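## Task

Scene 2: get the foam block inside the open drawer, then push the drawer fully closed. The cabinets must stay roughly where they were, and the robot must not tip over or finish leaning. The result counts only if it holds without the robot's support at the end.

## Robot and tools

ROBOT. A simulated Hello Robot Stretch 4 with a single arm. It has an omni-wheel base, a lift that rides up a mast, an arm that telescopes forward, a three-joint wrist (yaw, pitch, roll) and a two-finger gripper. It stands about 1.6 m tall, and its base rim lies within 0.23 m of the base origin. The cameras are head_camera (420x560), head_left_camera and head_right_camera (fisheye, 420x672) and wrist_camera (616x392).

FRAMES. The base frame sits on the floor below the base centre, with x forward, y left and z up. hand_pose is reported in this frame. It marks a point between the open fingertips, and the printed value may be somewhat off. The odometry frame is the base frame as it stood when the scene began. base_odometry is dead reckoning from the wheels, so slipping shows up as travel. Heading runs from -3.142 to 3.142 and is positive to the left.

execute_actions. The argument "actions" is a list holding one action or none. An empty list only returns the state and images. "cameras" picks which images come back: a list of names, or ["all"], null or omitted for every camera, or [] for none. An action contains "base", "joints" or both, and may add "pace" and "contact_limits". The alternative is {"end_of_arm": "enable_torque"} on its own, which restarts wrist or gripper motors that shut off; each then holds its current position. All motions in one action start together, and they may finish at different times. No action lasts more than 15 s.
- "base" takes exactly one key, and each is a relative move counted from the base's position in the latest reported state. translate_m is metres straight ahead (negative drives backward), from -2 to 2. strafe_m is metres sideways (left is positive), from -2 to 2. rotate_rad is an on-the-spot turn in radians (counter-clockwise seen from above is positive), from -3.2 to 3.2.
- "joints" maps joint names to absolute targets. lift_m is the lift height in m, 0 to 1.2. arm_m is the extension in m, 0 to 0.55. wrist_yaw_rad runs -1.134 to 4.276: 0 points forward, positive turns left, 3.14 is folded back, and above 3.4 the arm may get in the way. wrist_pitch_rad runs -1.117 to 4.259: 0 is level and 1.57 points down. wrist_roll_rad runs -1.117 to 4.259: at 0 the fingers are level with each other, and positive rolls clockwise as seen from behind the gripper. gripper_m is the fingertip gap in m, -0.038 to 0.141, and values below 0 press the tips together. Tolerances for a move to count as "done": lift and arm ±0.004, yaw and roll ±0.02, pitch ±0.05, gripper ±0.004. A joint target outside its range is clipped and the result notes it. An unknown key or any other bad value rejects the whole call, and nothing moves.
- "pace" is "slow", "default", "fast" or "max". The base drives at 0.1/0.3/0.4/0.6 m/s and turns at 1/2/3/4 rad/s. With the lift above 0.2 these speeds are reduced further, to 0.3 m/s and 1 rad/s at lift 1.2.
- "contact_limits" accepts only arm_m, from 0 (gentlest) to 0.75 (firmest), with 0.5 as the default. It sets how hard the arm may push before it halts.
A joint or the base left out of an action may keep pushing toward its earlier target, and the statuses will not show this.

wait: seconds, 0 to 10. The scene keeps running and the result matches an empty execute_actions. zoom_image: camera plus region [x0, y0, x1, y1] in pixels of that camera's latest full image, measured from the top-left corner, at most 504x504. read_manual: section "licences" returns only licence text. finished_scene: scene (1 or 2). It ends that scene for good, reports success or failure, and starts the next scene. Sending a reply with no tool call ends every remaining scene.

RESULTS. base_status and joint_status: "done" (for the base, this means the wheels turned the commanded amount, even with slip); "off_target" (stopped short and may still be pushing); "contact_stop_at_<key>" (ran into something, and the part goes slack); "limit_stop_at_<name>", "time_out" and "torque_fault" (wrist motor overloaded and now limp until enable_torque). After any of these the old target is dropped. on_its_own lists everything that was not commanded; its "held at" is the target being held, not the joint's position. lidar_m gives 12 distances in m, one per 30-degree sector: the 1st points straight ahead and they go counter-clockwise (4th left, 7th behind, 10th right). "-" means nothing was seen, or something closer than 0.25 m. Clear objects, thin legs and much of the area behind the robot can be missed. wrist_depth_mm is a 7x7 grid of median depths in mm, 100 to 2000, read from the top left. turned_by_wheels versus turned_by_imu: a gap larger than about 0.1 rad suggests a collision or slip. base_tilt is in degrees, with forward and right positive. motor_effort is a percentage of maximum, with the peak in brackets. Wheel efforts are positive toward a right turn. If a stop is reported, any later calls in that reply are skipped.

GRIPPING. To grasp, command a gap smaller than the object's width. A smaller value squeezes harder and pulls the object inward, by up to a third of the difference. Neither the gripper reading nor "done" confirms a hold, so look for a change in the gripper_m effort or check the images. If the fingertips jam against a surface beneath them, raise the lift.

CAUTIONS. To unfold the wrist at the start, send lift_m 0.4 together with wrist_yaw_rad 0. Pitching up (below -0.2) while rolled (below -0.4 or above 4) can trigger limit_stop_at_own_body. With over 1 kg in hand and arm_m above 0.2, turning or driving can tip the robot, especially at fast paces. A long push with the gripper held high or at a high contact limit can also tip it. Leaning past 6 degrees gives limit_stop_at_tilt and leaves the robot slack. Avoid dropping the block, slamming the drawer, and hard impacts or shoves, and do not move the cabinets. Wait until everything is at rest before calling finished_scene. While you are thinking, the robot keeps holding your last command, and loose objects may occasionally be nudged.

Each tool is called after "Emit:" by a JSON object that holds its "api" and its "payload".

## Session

Emit:
{"api": "execute_actions", "payload": {"actions": []}}

Scene clock: 0.00 s.
base_odometry: x=+0.000 y=+0.000 heading=+0.000 (m, m, rad; odometry frame)
turned_by_wheels: +0.000 (rad since the last result)
turned_by_imu: +0.000 (rad since the last result)
base_tilt: forward=+0.1 right=+0.0 (deg)
lidar_m: 2.09 1.30 1.28 1.81 1.58 1.61 1.86 1.94 1.10 1.16 2.39 2.57
base_status: not commanded
joint_positions: lift_m=+0.216 arm_m=+0.000 wrist_yaw_rad=+3.108 wrist_pitch_rad=+0.017 wrist_roll_rad=+0.015 gripper_m=+0.057
joint_status: not commanded
motor_effort: lift_m=+18 arm_m=+0 wrist_yaw_rad=-1 wrist_pitch_rad=-6 wrist_roll_rad=-1 gripper_m=-4 wheel_0=+0 wheel_1=+0 wheel_2=+0 (%)
hand_pose: x=-0.1142 y=+0.0971 z=+0.3888 quat_wxyz=(+0.017, -0.008, +0.008, +1.000) (m; base frame)
wrist_depth_mm: - 137 - - 1921 1499 1336 / - 118 163 - 1808 1499 1336 / - 121 160 - 1863 1537 1336 / 109 139 257 - 1863 1576 1336 / 216 - - - 1808 1576 1366 / 732 1499 201 1255 1078 1205 1205 / 544 960 891 108 946 831 866
pictures: head_camera, head_left_camera, head_right_camera, wrist_camera
Images, in order (width x height): head_camera 420x560, head_left_camera 420x672, head_right_camera 420x672, wrist_camera 616x392.

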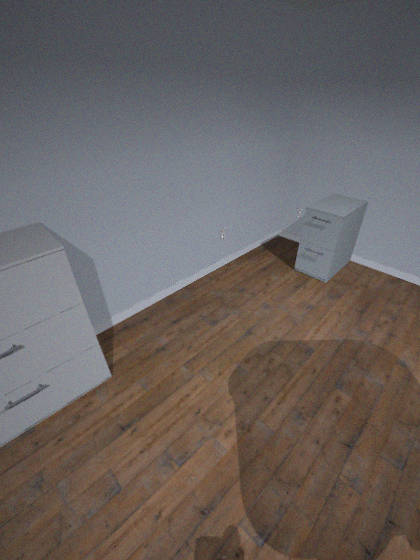

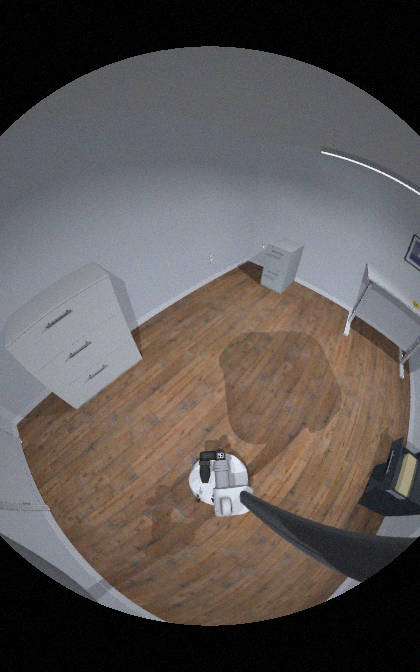

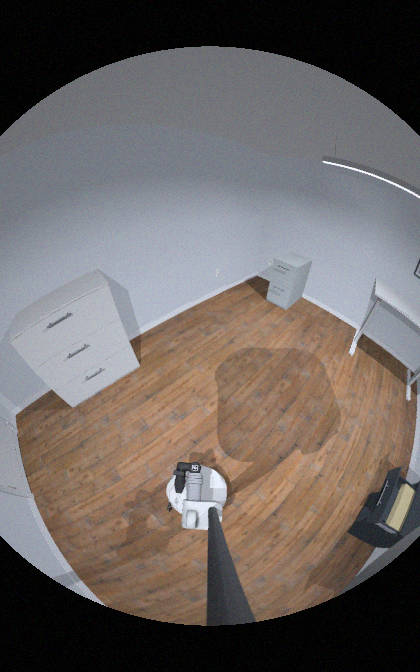

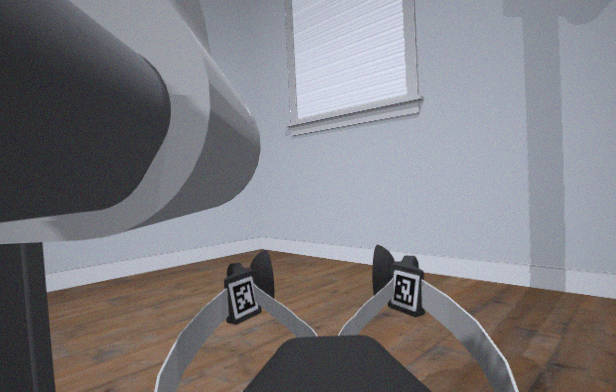

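Emit:
{"api": "execute_actions", "payload": {"actions": [{"base":{"rotate_rad":-1.13},"pace":"fast"}], "cameras": ["head_camera","head_right_camera"]}}

Scene clock: 2.10 s.
base_odometry: x=+0.000 y=+0.000 heading=-1.130 (m, m, rad; odometry frame)
turned_by_wheels: -1.130 (rad since the last result)
turned_by_imu: -1.145 (rad since the last result)
base_tilt: forward=+0.1 right=+0.0 (deg)
lidar_m: 2.38 2.58 2.21 1.32 1.27 1.98 1.59 1.60 1.75 1.96 1.15 1.13
base_status: done
joint_positions: lift_m=+0.216 arm_m=+0.000 wrist_yaw_rad=+3.108 wrist_pitch_rad=+0.017 wrist_roll_rad=+0.015 gripper_m=+0.057
joint_status: not commanded
motor_effort: lift_m=+18(18) arm_m=+0(0) wrist_yaw_rad=-1(1) wrist_pitch_rad=-5(6) wrist_roll_rad=-2(1) gripper_m=-3(4) wheel_0=+0(8) wheel_1=-1(8) wheel_2=+0(7) (%)
hand_pose: x=-0.1142 y=+0.0971 z=+0.3888 quat_wxyz=(+0.017, -0.008, +0.008, +1.000) (m; base frame)
wrist_depth_mm: - 136 1708 1808 - - 1708 / - 118 163 1808 - - 1708 / - 121 160 1808 - - 1756 / 109 139 256 1863 - - 1756 / 216 1576 1661 1863 1983 - 1756 / 732 1430 201 1255 1078 1229 1229 / 539 976 904 108 946 831 842
pictures: head_camera, head_right_camera
Images, in order (width x height): head_camera 420x560, head_right_camera 420x672.

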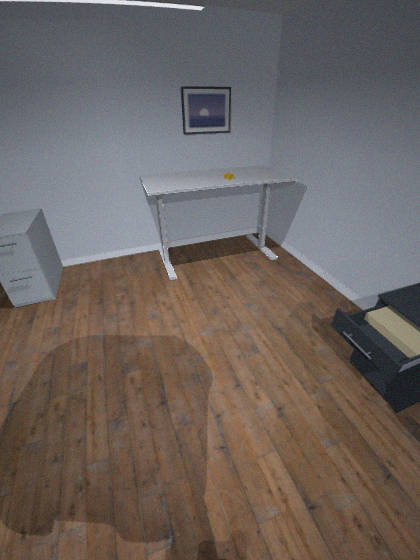

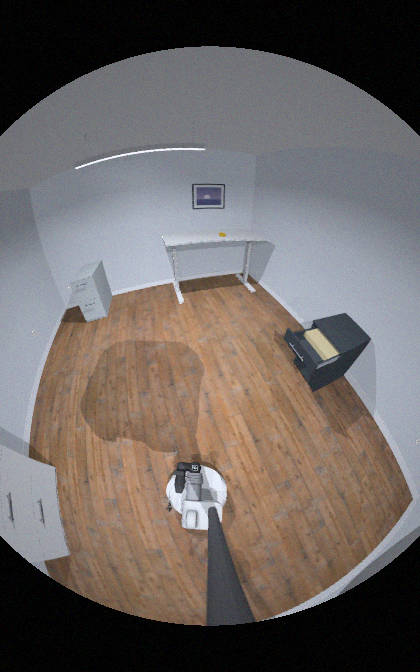

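Emit:
{"api": "zoom_image", "payload": {"camera": "head_camera", "region": [130, 150, 310, 290]}}

Emit:
{"api": "zoom_image", "payload": {"camera": "head_right_camera", "region": [270, 300, 380, 400]}}

Region (130, 150, 310, 290) of head_camera's 420x560 image, scaled by 2.800, with more detail than that image has.

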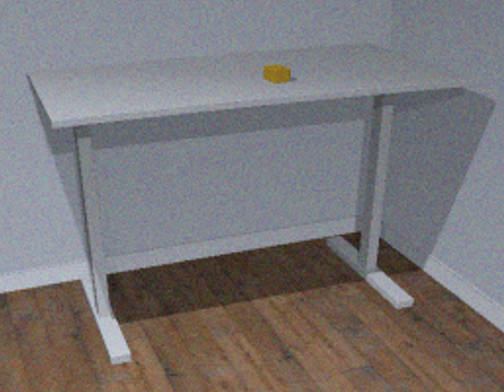

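Region (270, 300, 380, 400) of head_right_camera's 420x672 image, scaled by 4.582, with more detail than that image has; it fills the top 458 rows of this view, and the rest is white.

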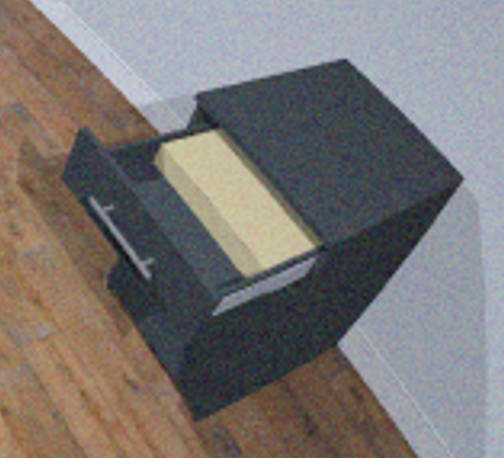

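Emit:
{"api": "execute_actions", "payload": {"actions": [{"base":{"translate_m":2.0},"joints":{"lift_m":1.2,"wrist_yaw_rad":0,"gripper_m":0.14,"wrist_pitch_rad":0.5,"wrist_roll_rad":0},"pace":"max"}]}}

Scene clock: 8.17 s.
base_odometry: x=+0.853 y=-1.809 heading=-1.130 (m, m, rad; odometry frame)
turned_by_wheels: +0.000 (rad since the last result)
turned_by_imu: -0.004 (rad since the last result)
base_tilt: forward=+0.2 right=+0.0 (deg)
lidar_m: 0.47 0.45 0.51 1.59 2.51 2.56 - 1.08 1.18 1.25 1.13 0.55
base_status: done
joint_positions: lift_m=+1.199 arm_m=+0.000 wrist_yaw_rad=+0.000 wrist_pitch_rad=+0.502 wrist_roll_rad=+0.000 gripper_m=+0.140
joint_status: all done
motor_effort: lift_m=+19(20) arm_m=+0(0) wrist_yaw_rad=-2(6) wrist_pitch_rad=-8(6) wrist_roll_rad=-2(2) gripper_m=-2(3) wheel_0=-1(8) wheel_1=-2(6) wheel_2=-1(14) (%)
hand_pose: x=+0.4240 y=-0.0874 z=+1.2389 quat_wxyz=(+0.969, +0.000, +0.248, +0.000) (m; base frame)
wrist_depth_mm: 842 891 960 1042 1098 1205 1060 / 878 960 1025 1118 1229 1281 1060 / 946 1008 1098 1160 1205 1138 1098 / 960 931 904 891 878 866 842 / 741 732 723 707 668 683 683 / 609 580 554 580 544 539 609 / 508 508 508 108 512 1397 1308
pictures: head_camera, head_left_camera, head_right_camera, wrist_camera
Images, in order (width x height): head_camera 420x560, head_left_camera 420x672, head_right_camera 420x672, wrist_camera 616x392.

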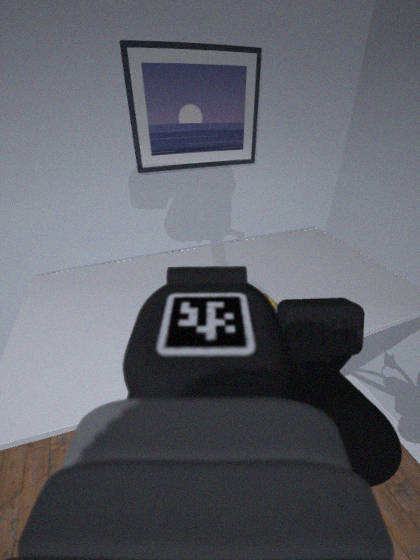

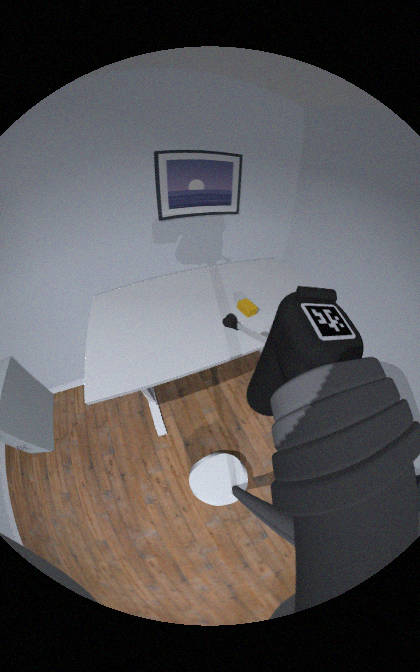

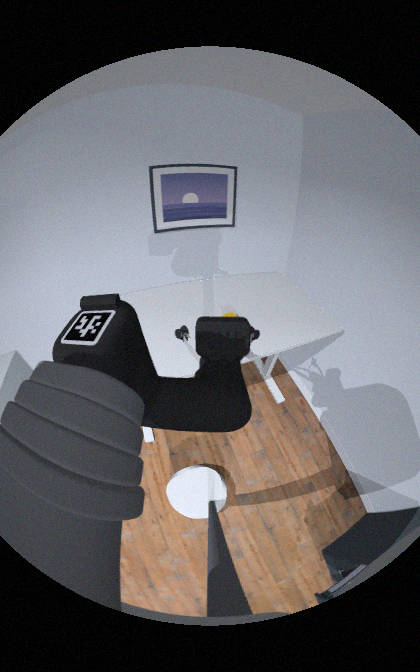

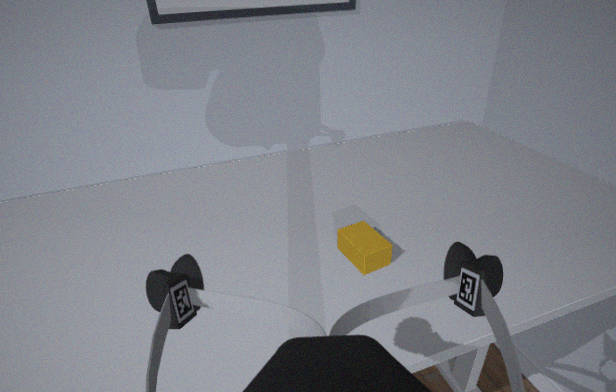

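Emit:
{"api": "execute_actions", "payload": {"actions": [{"base":{"rotate_rad":-0.109},"joints":{"arm_m":0.2,"wrist_pitch_rad":1.57,"wrist_roll_rad":0.97},"pace":"max"}], "cameras": []}}

Emit:
{"api": "execute_actions", "payload": {"actions": [{"base":{"translate_m":0.15},"joints":{"arm_m":0.493,"lift_m":1.16},"pace":"max"}], "cameras": ["wrist_camera","head_right_camera"]}}

Scene clock: 10.53 s.
base_odometry: x=+0.853 y=-1.809 heading=-1.239 (m, m, rad; odometry frame)
turned_by_wheels: -0.109 (rad since the last result)
turned_by_imu: -0.110 (rad since the last result)
base_tilt: forward=+0.2 right=+0.0 (deg)
lidar_m: 0.47 0.45 0.49 1.57 2.51 2.55 3.12 1.13 1.11 1.28 1.25 0.62
base_status: done
joint_positions: lift_m=+1.199 arm_m=+0.199 wrist_yaw_rad=+0.000 wrist_pitch_rad=+1.570 wrist_roll_rad=+0.970 gripper_m=+0.140
joint_status: all done
motor_effort: lift_m=+19(19) arm_m=+7(4) wrist_yaw_rad=-2(0) wrist_pitch_rad=+2(3) wrist_roll_rad=+2(6) gripper_m=-2(1) wheel_0=+2(5) wheel_1=+2(3) wheel_2=+2(5) (%)
hand_pose: x=+0.3700 y=-0.0874 z=+1.0892 quat_wxyz=(+0.626, +0.330, +0.625, -0.329) (m; base frame)
wrist_depth_mm: 368 366 1281 1308 1281 1281 1255 / 368 366 1281 1308 1281 1255 1336 / 368 368 1336 1308 1308 1281 1255 / 375 373 1336 1308 1281 1308 1281 / 375 373 1336 1336 1098 1281 1336 / 377 370 1281 1336 1078 1098 1308 / 375 375 1366 108 1118 1308 1308
pictures: none
No camera images: the call's "cameras" was empty. Leave "cameras" out to get every camera's image.

Scene clock: 12.37 s.
base_odometry: x=+0.902 y=-1.951 heading=-1.239 (m, m, rad; odometry frame)
turned_by_wheels: +0.000 (rad since the last result)
turned_by_imu: +0.000 (rad since the last result)
base_tilt: forward=+0.2 right=-0.1 (deg)
lidar_m: 0.35 0.29 0.35 0.51 2.56 2.68 3.23 1.21 1.24 1.21 1.04 0.44
base_status: done
joint_positions: lift_m=+1.160 arm_m=+0.492 wrist_yaw_rad=+0.000 wrist_pitch_rad=+1.570 wrist_roll_rad=+0.970 gripper_m=+0.140
joint_status: all done
motor_effort: lift_m=+17(18) arm_m=+7(8) wrist_yaw_rad=-1(1) wrist_pitch_rad=+1(1) wrist_roll_rad=+0(1) gripper_m=+0(0) wheel_0=+1(5) wheel_1=+0(4) wheel_2=+1(9) (%)
hand_pose: x=+0.6630 y=-0.0874 z=+1.0498 quat_wxyz=(+0.626, +0.330, +0.625, -0.329) (m; base frame)
wrist_depth_mm: 327 325 324 319 319 314 312 / 327 324 324 322 320 317 315 / 330 329 324 324 320 317 317 / 330 329 327 320 320 319 319 / 330 332 329 279 322 322 319 / 336 332 327 282 281 322 320 / 336 336 329 108 325 324 559
pictures: head_right_camera, wrist_camera
Images, in order (width x height): head_right_camera 420x672, wrist_camera 616x392.

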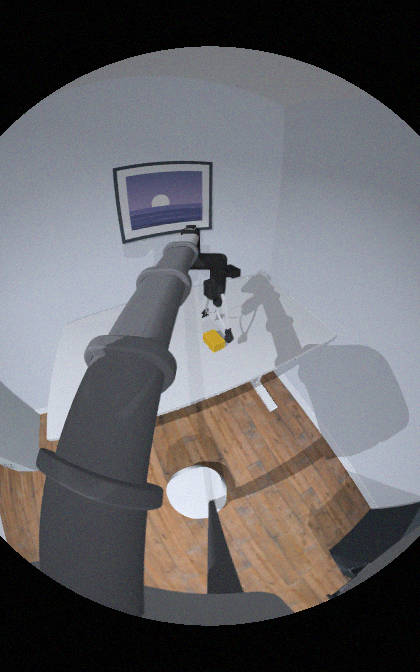

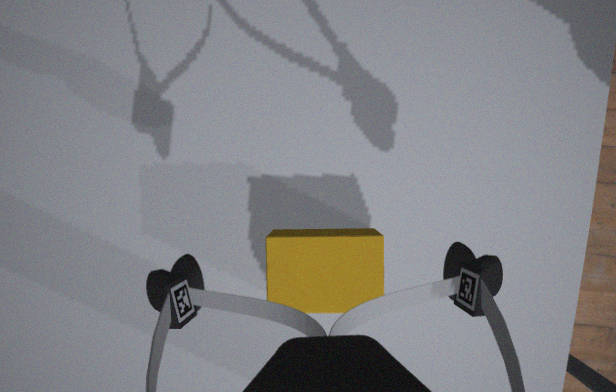

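Emit:
{"api": "execute_actions", "payload": {"actions": [{"base":{"strafe_m":0.013},"joints":{"arm_m":0.483,"lift_m":1.078,"wrist_roll_rad":1.005,"gripper_m":0.13},"pace":"fast"}], "cameras": ["wrist_camera"]}}

Scene clock: 14.13 s.
base_odometry: x=+0.915 y=-1.946 heading=-1.239 (m, m, rad; odometry frame)
turned_by_wheels: +0.000 (rad since the last result)
turned_by_imu: +0.000 (rad since the last result)
base_tilt: forward=+0.1 right=+0.0 (deg)
lidar_m: 0.33 0.31 0.34 0.52 2.55 2.69 3.18 1.23 1.27 1.24 1.01 0.44
base_status: done
joint_positions: lift_m=+1.078 arm_m=+0.484 wrist_yaw_rad=+0.000 wrist_pitch_rad=+1.570 wrist_roll_rad=+1.005 gripper_m=+0.130
joint_status: all done
motor_effort: lift_m=+15(15) arm_m=-7(6) wrist_yaw_rad=-1(2) wrist_pitch_rad=-1(1) wrist_roll_rad=+0(3) gripper_m=+0(1) wheel_0=+1(5) wheel_1=-1(7) wheel_2=+0(0) (%)
hand_pose: x=+0.6554 y=-0.0874 z=+0.9679 quat_wxyz=(+0.620, +0.341, +0.620, -0.340) (m; base frame)
wrist_depth_mm: 244 242 240 240 236 237 234 / 244 244 241 239 236 236 236 / 245 246 243 240 240 238 236 / 247 246 243 241 240 239 238 / 248 247 245 198 198 241 239 / 249 247 199 197 197 240 239 / 251 249 247 108 245 243 240
pictures: wrist_camera
Images, in order (width x height): wrist_camera 616x392.

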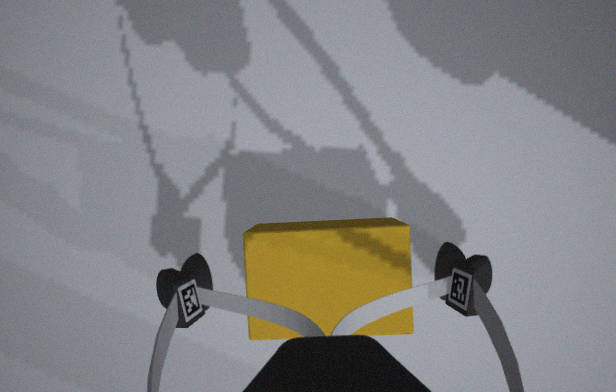

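Emit:
{"api": "execute_actions", "payload": {"actions": [{"joints":{"gripper_m":0.055},"pace":"fast"}], "cameras": ["wrist_camera"]}}

Emit:
{"api": "execute_actions", "payload": {"actions": [{"joints":{"lift_m":1.11},"pace":"max"}], "cameras": ["wrist_camera","head_right_camera"]}}

Scene clock: 16.03 s.
base_odometry: x=+0.915 y=-1.946 heading=-1.239 (m, m, rad; odometry frame)
turned_by_wheels: +0.000 (rad since the last result)
turned_by_imu: +0.000 (rad since the last result)
base_tilt: forward=+0.2 right=+0.0 (deg)
lidar_m: 0.33 0.31 0.35 0.51 2.54 2.68 3.17 1.21 1.28 1.24 0.99 0.44
base_status: not commanded
joint_positions: lift_m=+1.078 arm_m=+0.484 wrist_yaw_rad=+0.000 wrist_pitch_rad=+1.570 wrist_roll_rad=+1.005 gripper_m=+0.055
joint_status: all done
motor_effort: lift_m=+15(15) arm_m=-7(7) wrist_yaw_rad=+0(1) wrist_pitch_rad=+0(12) wrist_roll_rad=+2(0) gripper_m=-13(16) wheel_0=+1(1) wheel_1=-1(1) wheel_2=+0(1) (%)
hand_pose: x=+0.6551 y=-0.0874 z=+0.9679 quat_wxyz=(+0.620, +0.341, +0.620, -0.340) (m; base frame)
wrist_depth_mm: 244 242 239 239 237 235 234 / 244 243 241 238 237 236 236 / 247 243 243 241 239 237 236 / 246 246 243 241 241 238 237 / 248 246 243 190 189 238 238 / 248 247 190 190 190 240 240 / 250 250 248 108 244 241 242
pictures: wrist_camera
Images, in order (width x height): wrist_camera 616x392.

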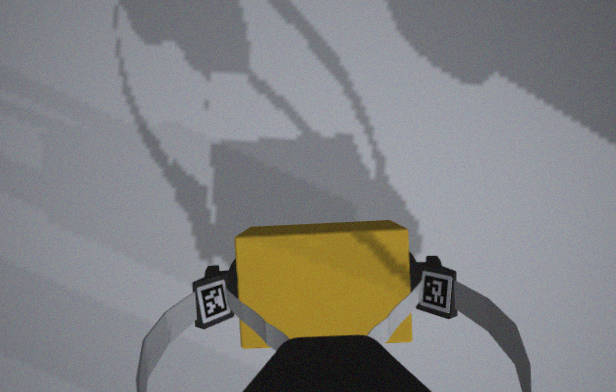

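Scene clock: 16.67 s.
base_odometry: x=+0.915 y=-1.946 heading=-1.239 (m, m, rad; odometry frame)
turned_by_wheels: +0.000 (rad since the last result)
turned_by_imu: +0.000 (rad since the last result)
base_tilt: forward=+0.2 right=-0.1 (deg)
lidar_m: 0.32 0.30 0.34 0.49 2.55 2.72 3.21 1.23 1.24 1.23 1.00 0.43
base_status: not commanded
joint_positions: lift_m=+1.110 arm_m=+0.484 wrist_yaw_rad=+0.000 wrist_pitch_rad=+1.570 wrist_roll_rad=+1.005 gripper_m=+0.055
joint_status: all done
motor_effort: lift_m=+19(21) arm_m=-7(6) wrist_yaw_rad=-1(0) wrist_pitch_rad=+0(2) wrist_roll_rad=+2(3) gripper_m=-13(11) wheel_0=+1(1) wheel_1=-1(1) wheel_2=+0(1) (%)
hand_pose: x=+0.6553 y=-0.0874 z=+0.9996 quat_wxyz=(+0.620, +0.341, +0.620, -0.340) (m; base frame)
wrist_depth_mm: 276 276 272 270 268 265 264 / 276 276 274 272 268 268 266 / 278 276 276 272 271 267 268 / 278 277 274 273 272 270 268 / 281 278 277 189 189 272 268 / 283 279 190 190 190 271 270 / 283 281 278 108 274 274 271
pictures: head_right_camera, wrist_camera
Images, in order (width x height): head_right_camera 420x672, wrist_camera 616x392.

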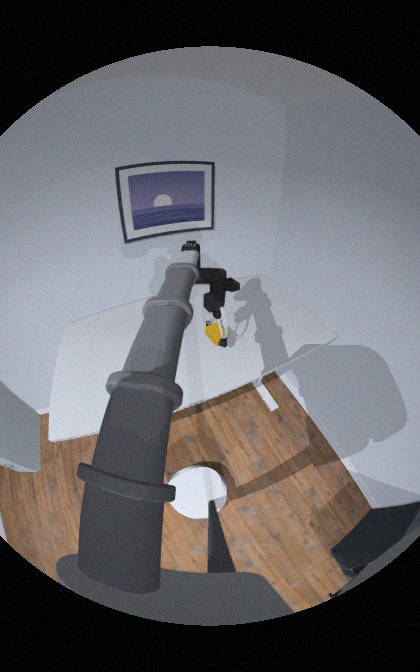

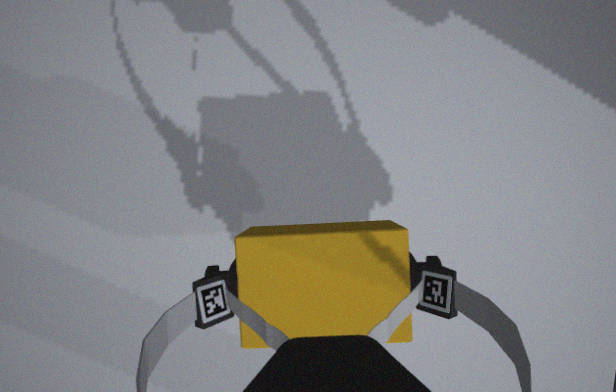

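Emit:
{"api": "execute_actions", "payload": {"actions": [{"base":{"rotate_rad":-1.105},"joints":{"arm_m":0.1,"wrist_roll_rad":0,"lift_m":1.12},"pace":"max"}], "cameras": ["head_camera","head_right_camera"]}}

Scene clock: 20.10 s.
base_odometry: x=+0.915 y=-1.946 heading=-2.344 (m, m, rad; odometry frame)
turned_by_wheels: -1.105 (rad since the last result)
turned_by_imu: -1.120 (rad since the last result)
base_tilt: forward=+0.1 right=+0.0 (deg)
lidar_m: 1.18 0.45 0.30 0.31 0.35 0.48 1.69 2.67 2.91 1.22 1.18 1.23
base_status: done
joint_positions: lift_m=+1.120 arm_m=+0.101 wrist_yaw_rad=+0.000 wrist_pitch_rad=+1.570 wrist_roll_rad=+0.000 gripper_m=+0.055
joint_status: all done
motor_effort: lift_m=+19(21) arm_m=-7(9) wrist_yaw_rad=+0(1) wrist_pitch_rad=-2(0) wrist_roll_rad=-1(8) gripper_m=-13(13) wheel_0=+1(3) wheel_1=-1(5) wheel_2=+1(8) (%)
hand_pose: x=+0.2723 y=-0.0874 z=+1.0096 quat_wxyz=(+0.707, +0.000, +0.707, +0.000) (m; base frame)
wrist_depth_mm: 1205 1229 1255 1229 1205 1205 1229 / 1255 1255 1255 1229 1281 1229 1205 / 1255 1229 1229 1205 1229 1205 1229 / 1255 1229 1229 1229 1255 1229 1205 / 1255 1229 1281 190 189 1255 1229 / 1308 1281 190 190 190 1255 1229 / 1255 1229 1229 108 1229 1281 1229
pictures: head_camera, head_right_camera
Images, in order (width x height): head_camera 420x560, head_right_camera 420x672.

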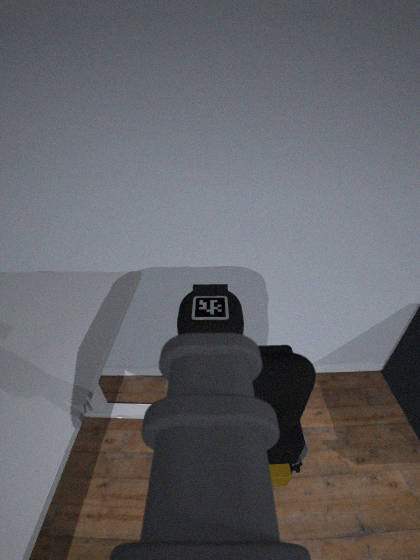

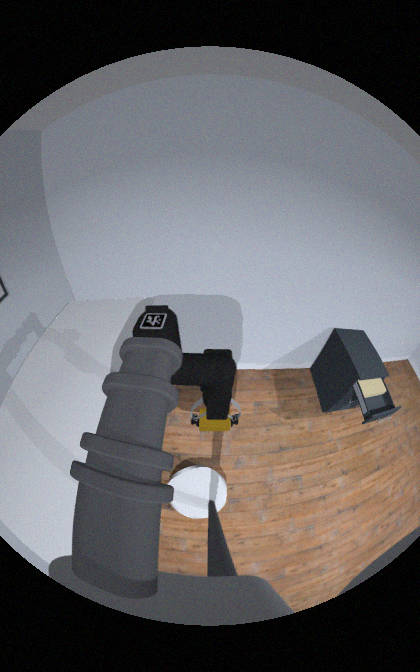

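Emit:
{"api": "execute_actions", "payload": {"actions": [{"base":{"strafe_m":-1.29},"joints":{"arm_m":0.22,"lift_m":0.87},"pace":"max"}]}}

Scene clock: 25.57 s.
base_odometry: x=-0.009 y=-1.046 heading=-2.344 (m, m, rad; odometry frame)
turned_by_wheels: +0.000 (rad since the last result)
turned_by_imu: -0.001 (rad since the last result)
base_tilt: forward=+0.1 right=+0.0 (deg)
lidar_m: 0.25 0.31 1.69 1.62 1.69 2.43 2.10 2.12 2.43 2.30 1.74 0.29
base_status: done
joint_positions: lift_m=+0.870 arm_m=+0.219 wrist_yaw_rad=+0.000 wrist_pitch_rad=+1.570 wrist_roll_rad=+0.000 gripper_m=+0.055
joint_status: all done
motor_effort: lift_m=+16(20) arm_m=+7(6) wrist_yaw_rad=-1(0) wrist_pitch_rad=+2(1) wrist_roll_rad=+0(2) gripper_m=-13(13) wheel_0=-2(8) wheel_1=+0(9) wheel_2=+1(1) (%)
hand_pose: x=+0.3899 y=-0.0874 z=+0.7598 quat_wxyz=(+0.707, +0.000, +0.707, +0.000) (m; base frame)
wrist_depth_mm: 991 349 351 404 407 399 960 / 991 976 413 410 407 407 960 / 1025 1008 415 415 413 960 991 / 991 991 466 466 459 976 976 / 1008 1008 466 190 189 976 976 / 1008 427 190 190 190 355 991 / 1008 991 778 108 1008 976 991
pictures: head_camera, head_left_camera, head_right_camera, wrist_camera
Images, in order (width x height): head_camera 420x560, head_left_camera 420x672, head_right_camera 420x672, wrist_camera 616x392.

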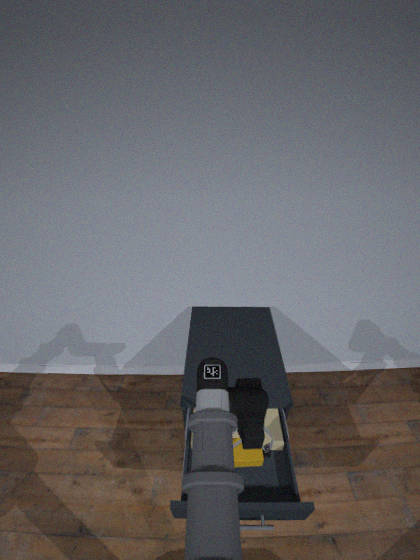

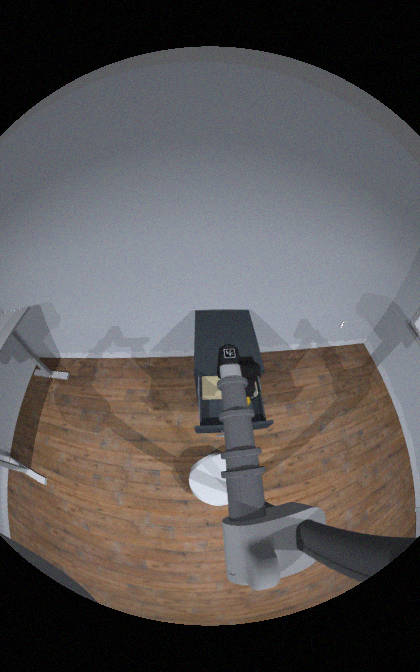

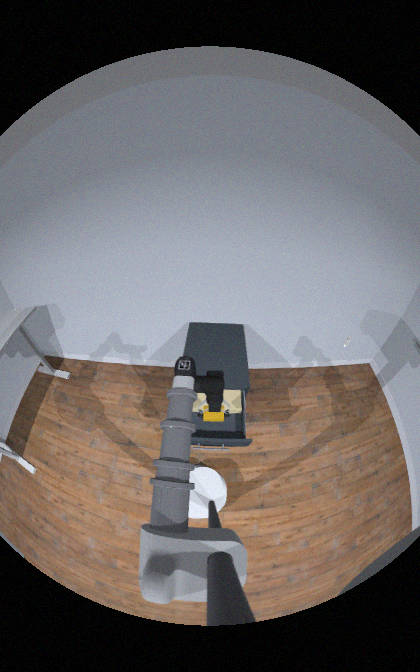

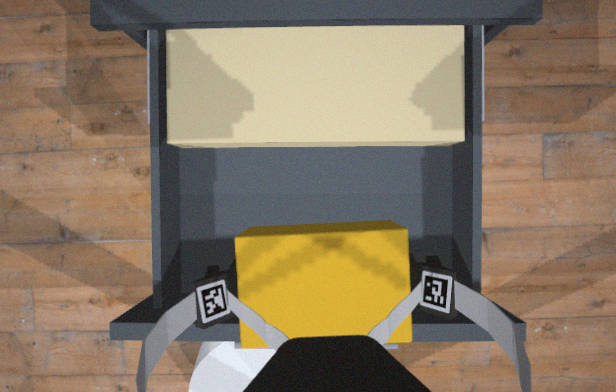

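Emit:
{"api": "execute_actions", "payload": {"actions": [{"joints":{"arm_m":0.24,"lift_m":0.646},"pace":"fast"}], "cameras": ["wrist_camera"]}}

Scene clock: 27.43 s.
base_odometry: x=-0.009 y=-1.046 heading=-2.344 (m, m, rad; odometry frame)
turned_by_wheels: +0.000 (rad since the last result)
turned_by_imu: +0.000 (rad since the last result)
base_tilt: forward=+0.1 right=-0.1 (deg)
lidar_m: 0.27 0.31 1.69 1.62 1.68 2.44 2.11 2.15 2.43 2.29 1.74 0.27
base_status: not commanded
joint_positions: lift_m=+0.646 arm_m=+0.239 wrist_yaw_rad=+0.000 wrist_pitch_rad=+1.570 wrist_roll_rad=+0.000 gripper_m=+0.055
joint_status: all done
motor_effort: lift_m=+16(15) arm_m=+7(7) wrist_yaw_rad=-1(0) wrist_pitch_rad=+1(2) wrist_roll_rad=-1(1) gripper_m=-15(15) wheel_0=-2(2) wheel_1=+0(0) wheel_2=+1(1) (%)
hand_pose: x=+0.4098 y=-0.0874 z=+0.5359 quat_wxyz=(+0.707, +0.000, +0.707, +0.000) (m; base frame)
wrist_depth_mm: 189 189 187 187 186 185 184 / 191 189 188 188 186 185 185 / 215 229 234 236 236 236 236 / 236 243 241 239 237 236 236 / 236 244 242 190 189 238 236 / 235 243 190 191 189 236 238 / 233 245 242 108 240 238 239
pictures: wrist_camera
Images, in order (width x height): wrist_camera 616x392.

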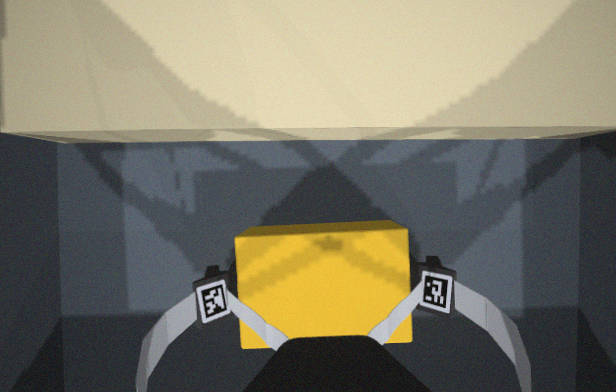

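Emit:
{"api": "execute_actions", "payload": {"actions": [{"joints":{"gripper_m":0.11},"pace":"fast"}], "cameras": ["wrist_camera"]}}

Emit:
{"api": "execute_actions", "payload": {"actions": [{"joints":{"lift_m":0.79},"pace":"max"}], "cameras": ["wrist_camera"]}}

Scene clock: 29.13 s.
base_odometry: x=-0.009 y=-1.046 heading=-2.344 (m, m, rad; odometry frame)
turned_by_wheels: +0.000 (rad since the last result)
turned_by_imu: +0.000 (rad since the last result)
base_tilt: forward=+0.1 right=-0.1 (deg)
lidar_m: 0.26 0.29 1.66 1.62 1.70 2.43 2.12 2.11 2.44 2.30 1.76 0.29
base_status: not commanded
joint_positions: lift_m=+0.646 arm_m=+0.239 wrist_yaw_rad=+0.000 wrist_pitch_rad=+1.572 wrist_roll_rad=+0.000 gripper_m=+0.110
joint_status: all done
motor_effort: lift_m=+14(15) arm_m=+7(7) wrist_yaw_rad=-1(1) wrist_pitch_rad=-4(7) wrist_roll_rad=-1(2) gripper_m=+1(18) wheel_0=-2(2) wheel_1=+0(0) wheel_2=+0(1) (%)
hand_pose: x=+0.4093 y=-0.0874 z=+0.5360 quat_wxyz=(+0.707, +0.000, +0.708, +0.000) (m; base frame)
wrist_depth_mm: 193 192 191 191 190 189 189 / 193 193 192 191 190 189 189 / 212 219 224 226 229 229 229 / 236 245 244 244 242 239 240 / 237 246 245 195 195 241 241 / 236 246 196 196 195 242 241 / 235 247 246 108 244 242 241
pictures: wrist_camera
Images, in order (width x height): wrist_camera 616x392.

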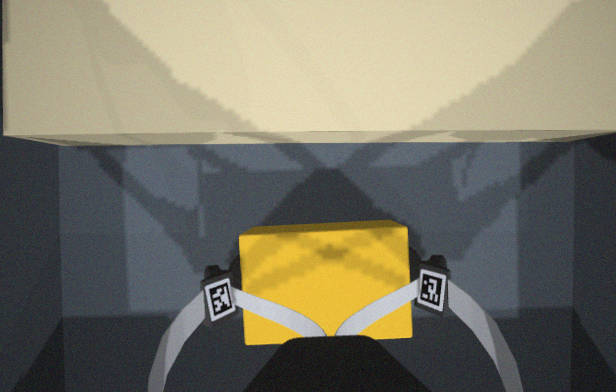

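Scene clock: 30.17 s.
base_odometry: x=-0.009 y=-1.046 heading=-2.344 (m, m, rad; odometry frame)
turned_by_wheels: +0.000 (rad since the last result)
turned_by_imu: +0.000 (rad since the last result)
base_tilt: forward=+0.2 right=+0.0 (deg)
lidar_m: 0.25 0.31 1.69 1.61 1.73 2.44 2.12 2.12 2.43 2.27 1.74 0.29
base_status: not commanded
joint_positions: lift_m=+0.790 arm_m=+0.239 wrist_yaw_rad=+0.000 wrist_pitch_rad=+1.570 wrist_roll_rad=+0.000 gripper_m=+0.110
joint_status: all done
motor_effort: lift_m=+19(23) arm_m=+7(7) wrist_yaw_rad=-1(1) wrist_pitch_rad=+0(4) wrist_roll_rad=+0(1) gripper_m=-1(3) wheel_0=-1(2) wheel_1=-1(0) wheel_2=+1(1) (%)
hand_pose: x=+0.4099 y=-0.0874 z=+0.6796 quat_wxyz=(+0.707, +0.000, +0.707, +0.000) (m; base frame)
wrist_depth_mm: 917 332 332 329 329 325 878 / 917 332 330 330 329 327 891 / 917 343 334 332 330 329 891 / 904 387 382 387 382 375 878 / 931 389 389 338 382 347 904 / 904 392 204 387 384 322 891 / 931 303 320 108 342 298 904
pictures: wrist_camera
Images, in order (width x height): wrist_camera 616x392.

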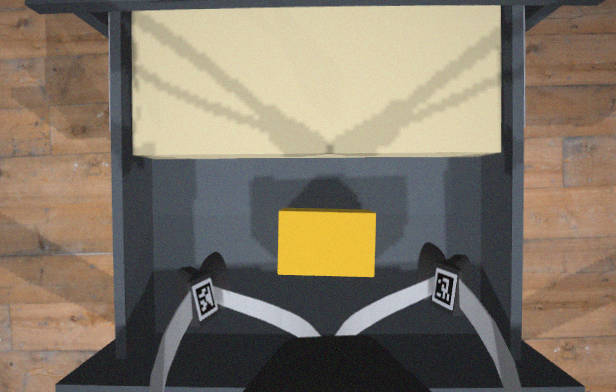

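Emit:
{"api": "execute_actions", "payload": {"actions": [{"base":{"translate_m":-0.24},"joints":{"arm_m":0.0,"wrist_pitch_rad":0,"gripper_m":0.04},"pace":"max"}], "cameras": []}}

Emit:
{"api": "execute_actions", "payload": {"actions": [{"joints":{"lift_m":0.432,"gripper_m":0.0,"arm_m":0.04},"pace":"max"}], "cameras": ["wrist_camera","head_camera"]}}

Scene clock: 32.67 s.
base_odometry: x=+0.159 y=-0.874 heading=-2.344 (m, m, rad; odometry frame)
turned_by_wheels: +0.000 (rad since the last result)
turned_by_imu: +0.000 (rad since the last result)
base_tilt: forward=+0.2 right=-0.1 (deg)
lidar_m: 0.48 1.51 1.68 1.61 2.14 2.38 1.86 1.88 2.43 2.31 2.09 0.53
base_status: done
joint_positions: lift_m=+0.790 arm_m=+0.001 wrist_yaw_rad=+0.000 wrist_pitch_rad=+0.003 wrist_roll_rad=+0.000 gripper_m=+0.040
joint_status: all done
motor_effort: lift_m=+19(19) arm_m=-7(10) wrist_yaw_rad=+0(2) wrist_pitch_rad=-8(9) wrist_roll_rad=-4(1) gripper_m=-3(2) wheel_0=+1(6) wheel_1=+0(6) wheel_2=-1(11) (%)
hand_pose: x=+0.4608 y=-0.0875 z=+0.9674 quat_wxyz=(+1.000, +0.000, +0.001, +0.000) (m; base frame)
wrist_depth_mm: 1255 1229 1229 1205 1205 1182 1182 / 1255 1229 1229 1229 1205 1205 1205 / 1255 1229 1229 1205 1229 1205 1205 / 1255 1205 1255 1229 1205 1205 1205 / 1229 1229 1255 1205 1229 1229 1205 / 1229 1255 991 1060 197 1205 1229 / 1255 1281 866 108 891 1205 1182
pictures: none
No camera images: the call's "cameras" was empty. Leave "cameras" out to get every camera's image.

Scene clock: 34.17 s.
base_odometry: x=+0.159 y=-0.874 heading=-2.344 (m, m, rad; odometry frame)
turned_by_wheels: +0.000 (rad since the last result)
turned_by_imu: +0.000 (rad since the last result)
base_tilt: forward=+0.1 right=-0.1 (deg)
lidar_m: 0.50 1.50 1.67 1.62 2.14 2.38 1.88 1.87 2.44 2.30 2.06 0.51
base_status: not commanded
joint_positions: lift_m=+0.432 arm_m=+0.039 wrist_yaw_rad=+0.000 wrist_pitch_rad=+0.002 wrist_roll_rad=+0.000 gripper_m=+0.000
joint_status: all done
motor_effort: lift_m=+17(18) arm_m=+7(12) wrist_yaw_rad=+0(1) wrist_pitch_rad=-9(3) wrist_roll_rad=+0(2) gripper_m=-6(10) wheel_0=+1(1) wheel_1=-1(0) wheel_2=-2(2) (%)
hand_pose: x=+0.4982 y=-0.0874 z=+0.6096 quat_wxyz=(+1.000, +0.000, +0.001, +0.000) (m; base frame)
wrist_depth_mm: 1205 1205 1205 1182 1160 1182 1182 / 1205 1205 1160 1182 1182 1160 1182 / 1205 1205 1182 1182 1160 1160 1160 / 1229 1205 1182 1118 976 1182 1160 / 1182 274 272 268 263 260 258 / 759 273 270 202 185 263 259 / 741 274 238 108 232 262 260
pictures: head_camera, wrist_camera
Images, in order (width x height): head_camera 420x560, wrist_camera 616x392.

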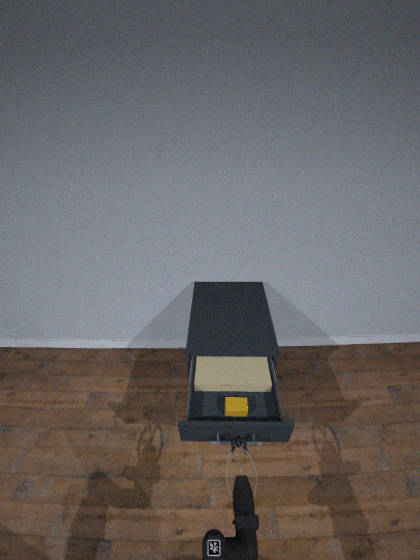

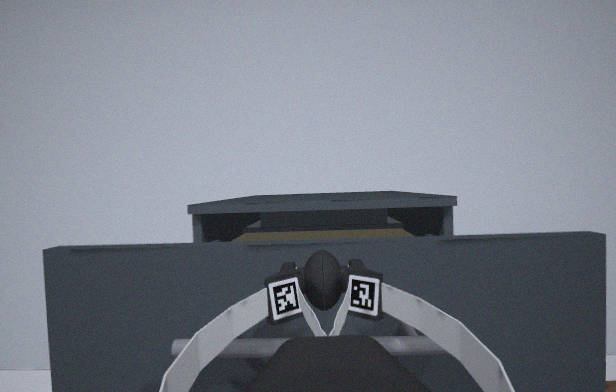

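Emit:
{"api": "execute_actions", "payload": {"actions": [{"joints":{"lift_m":0.425,"arm_m":0.374},"pace":"slow","contact_limits":{"arm_m":0.3}}], "cameras": ["wrist_camera","head_camera"]}}

Scene clock: 39.20 s.
base_odometry: x=+0.159 y=-0.874 heading=-2.344 (m, m, rad; odometry frame)
turned_by_wheels: +0.000 (rad since the last result)
turned_by_imu: +0.000 (rad since the last result)
base_tilt: forward=+0.2 right=+0.0 (deg)
lidar_m: 0.82 1.51 1.69 1.62 2.15 2.38 1.87 1.92 2.44 2.31 2.07 0.89
base_status: not commanded
joint_positions: lift_m=+0.425 arm_m=+0.373 wrist_yaw_rad=+0.000 wrist_pitch_rad=+0.002 wrist_roll_rad=+0.000 gripper_m=+0.000
joint_status: all done
motor_effort: lift_m=+15(17) arm_m=+7(15) wrist_yaw_rad=+2(28) wrist_pitch_rad=-5(7) wrist_roll_rad=-1(1) gripper_m=-5(4) wheel_0=+0(1) wheel_1=-1(1) wheel_2=-3(9) (%)
contact_limits: arm_m 0.3
hand_pose: x=+0.8321 y=-0.0875 z=+0.6029 quat_wxyz=(+1.000, +0.000, +0.001, +0.000) (m; base frame)
wrist_depth_mm: 842 854 842 831 831 831 831 / 854 842 854 842 831 842 831 / 866 854 854 854 854 831 842 / 854 854 854 539 415 334 574 / 248 247 244 242 239 236 236 / 251 249 244 203 186 238 236 / 252 249 216 108 210 223 238
pictures: head_camera, wrist_camera
Images, in order (width x height): head_camera 420x560, wrist_camera 616x392.

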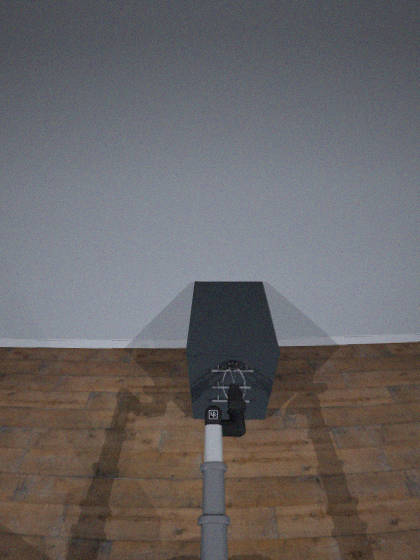

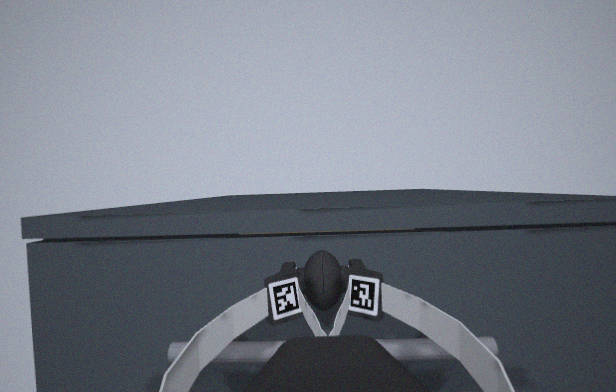

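Emit:
{"api": "execute_actions", "payload": {"actions": [{"joints":{"arm_m":0.384},"contact_limits":{"arm_m":0.3}}], "cameras": []}}

Emit:
{"api": "execute_actions", "payload": {"actions": [{"joints":{"arm_m":0.355},"pace":"max"}], "cameras": ["wrist_camera"]}}

Scene clock: 40.00 s.
base_odometry: x=+0.159 y=-0.874 heading=-2.344 (m, m, rad; odometry frame)
turned_by_wheels: +0.000 (rad since the last result)
turned_by_imu: +0.000 (rad since the last result)
base_tilt: forward=+0.2 right=-0.1 (deg)
lidar_m: 0.82 1.52 1.70 1.60 2.17 2.40 1.89 1.89 2.42 2.32 2.10 0.87
base_status: not commanded
joint_positions: lift_m=+0.425 arm_m=+0.382 wrist_yaw_rad=-0.005 wrist_pitch_rad=+0.002 wrist_roll_rad=+0.000 gripper_m=+0.000
joint_status: all done
motor_effort: lift_m=+15(15) arm_m=+13(13) wrist_yaw_rad=+13(14) wrist_pitch_rad=-3(7) wrist_roll_rad=-1(1) gripper_m=-3(6) wheel_0=+1(1) wheel_1=+0(1) wheel_2=-5(5) (%)
contact_limits: arm_m 0.3
hand_pose: x=+0.8407 y=-0.0889 z=+0.6030 quat_wxyz=(+1.000, +0.000, +0.001, -0.003) (m; base frame)
wrist_depth_mm: 831 854 820 842 831 831 831 / 842 831 820 831 831 831 831 / 842 854 831 842 842 831 820 / 854 854 842 539 410 330 559 / 241 239 236 234 231 230 228 / 242 240 236 204 187 231 228 / 243 240 205 108 199 198 230
pictures: none
No camera images: the call's "cameras" was empty. Leave "cameras" out to get every camera's image.

Scene clock: 40.70 s.
base_odometry: x=+0.159 y=-0.874 heading=-2.344 (m, m, rad; odometry frame)
turned_by_wheels: +0.000 (rad since the last result)
turned_by_imu: +0.000 (rad since the last result)
base_tilt: forward=+0.1 right=-0.1 (deg)
lidar_m: 0.83 1.49 1.70 1.62 2.15 2.40 1.88 1.87 2.43 2.31 2.06 0.87
base_status: not commanded
joint_positions: lift_m=+0.425 arm_m=+0.356 wrist_yaw_rad=+0.000 wrist_pitch_rad=+0.002 wrist_roll_rad=+0.000 gripper_m=+0.000
joint_status: all done
motor_effort: lift_m=+15(15) arm_m=-7(10) wrist_yaw_rad=-1(14) wrist_pitch_rad=-6(3) wrist_roll_rad=-1(1) gripper_m=-3(5) wheel_0=+1(1) wheel_1=-1(1) wheel_2=-1(5) (%)
hand_pose: x=+0.8156 y=-0.0875 z=+0.6029 quat_wxyz=(+1.000, +0.000, +0.001, +0.000) (m; base frame)
wrist_depth_mm: 854 866 866 854 854 842 866 / 866 866 866 854 854 842 842 / 878 878 891 866 866 866 842 / 891 866 866 535 407 332 569 / 267 265 263 258 257 253 252 / 580 265 263 203 186 253 252 / 580 266 263 108 257 254 253
pictures: wrist_camera
Images, in order (width x height): wrist_camera 616x392.

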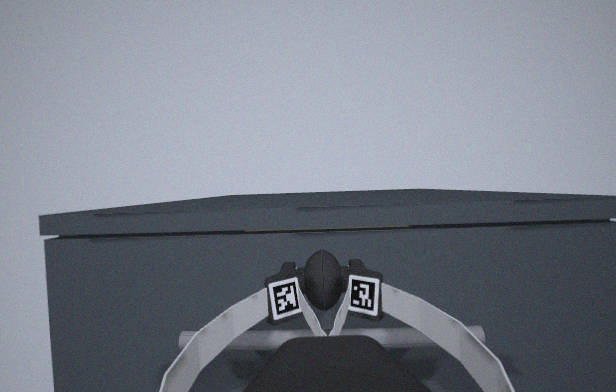

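Emit:
{"api": "zoom_image", "payload": {"camera": "wrist_camera", "region": [20, 190, 140, 290]}}

Region (20, 190, 140, 290) of wrist_camera's 616x392 image, scaled by 4.200.

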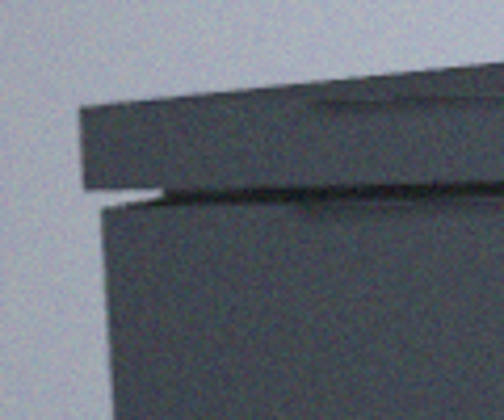

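Emit:
{"api": "finished_scene", "payload": {"scene": 2}}

The scene is finished: the task was done.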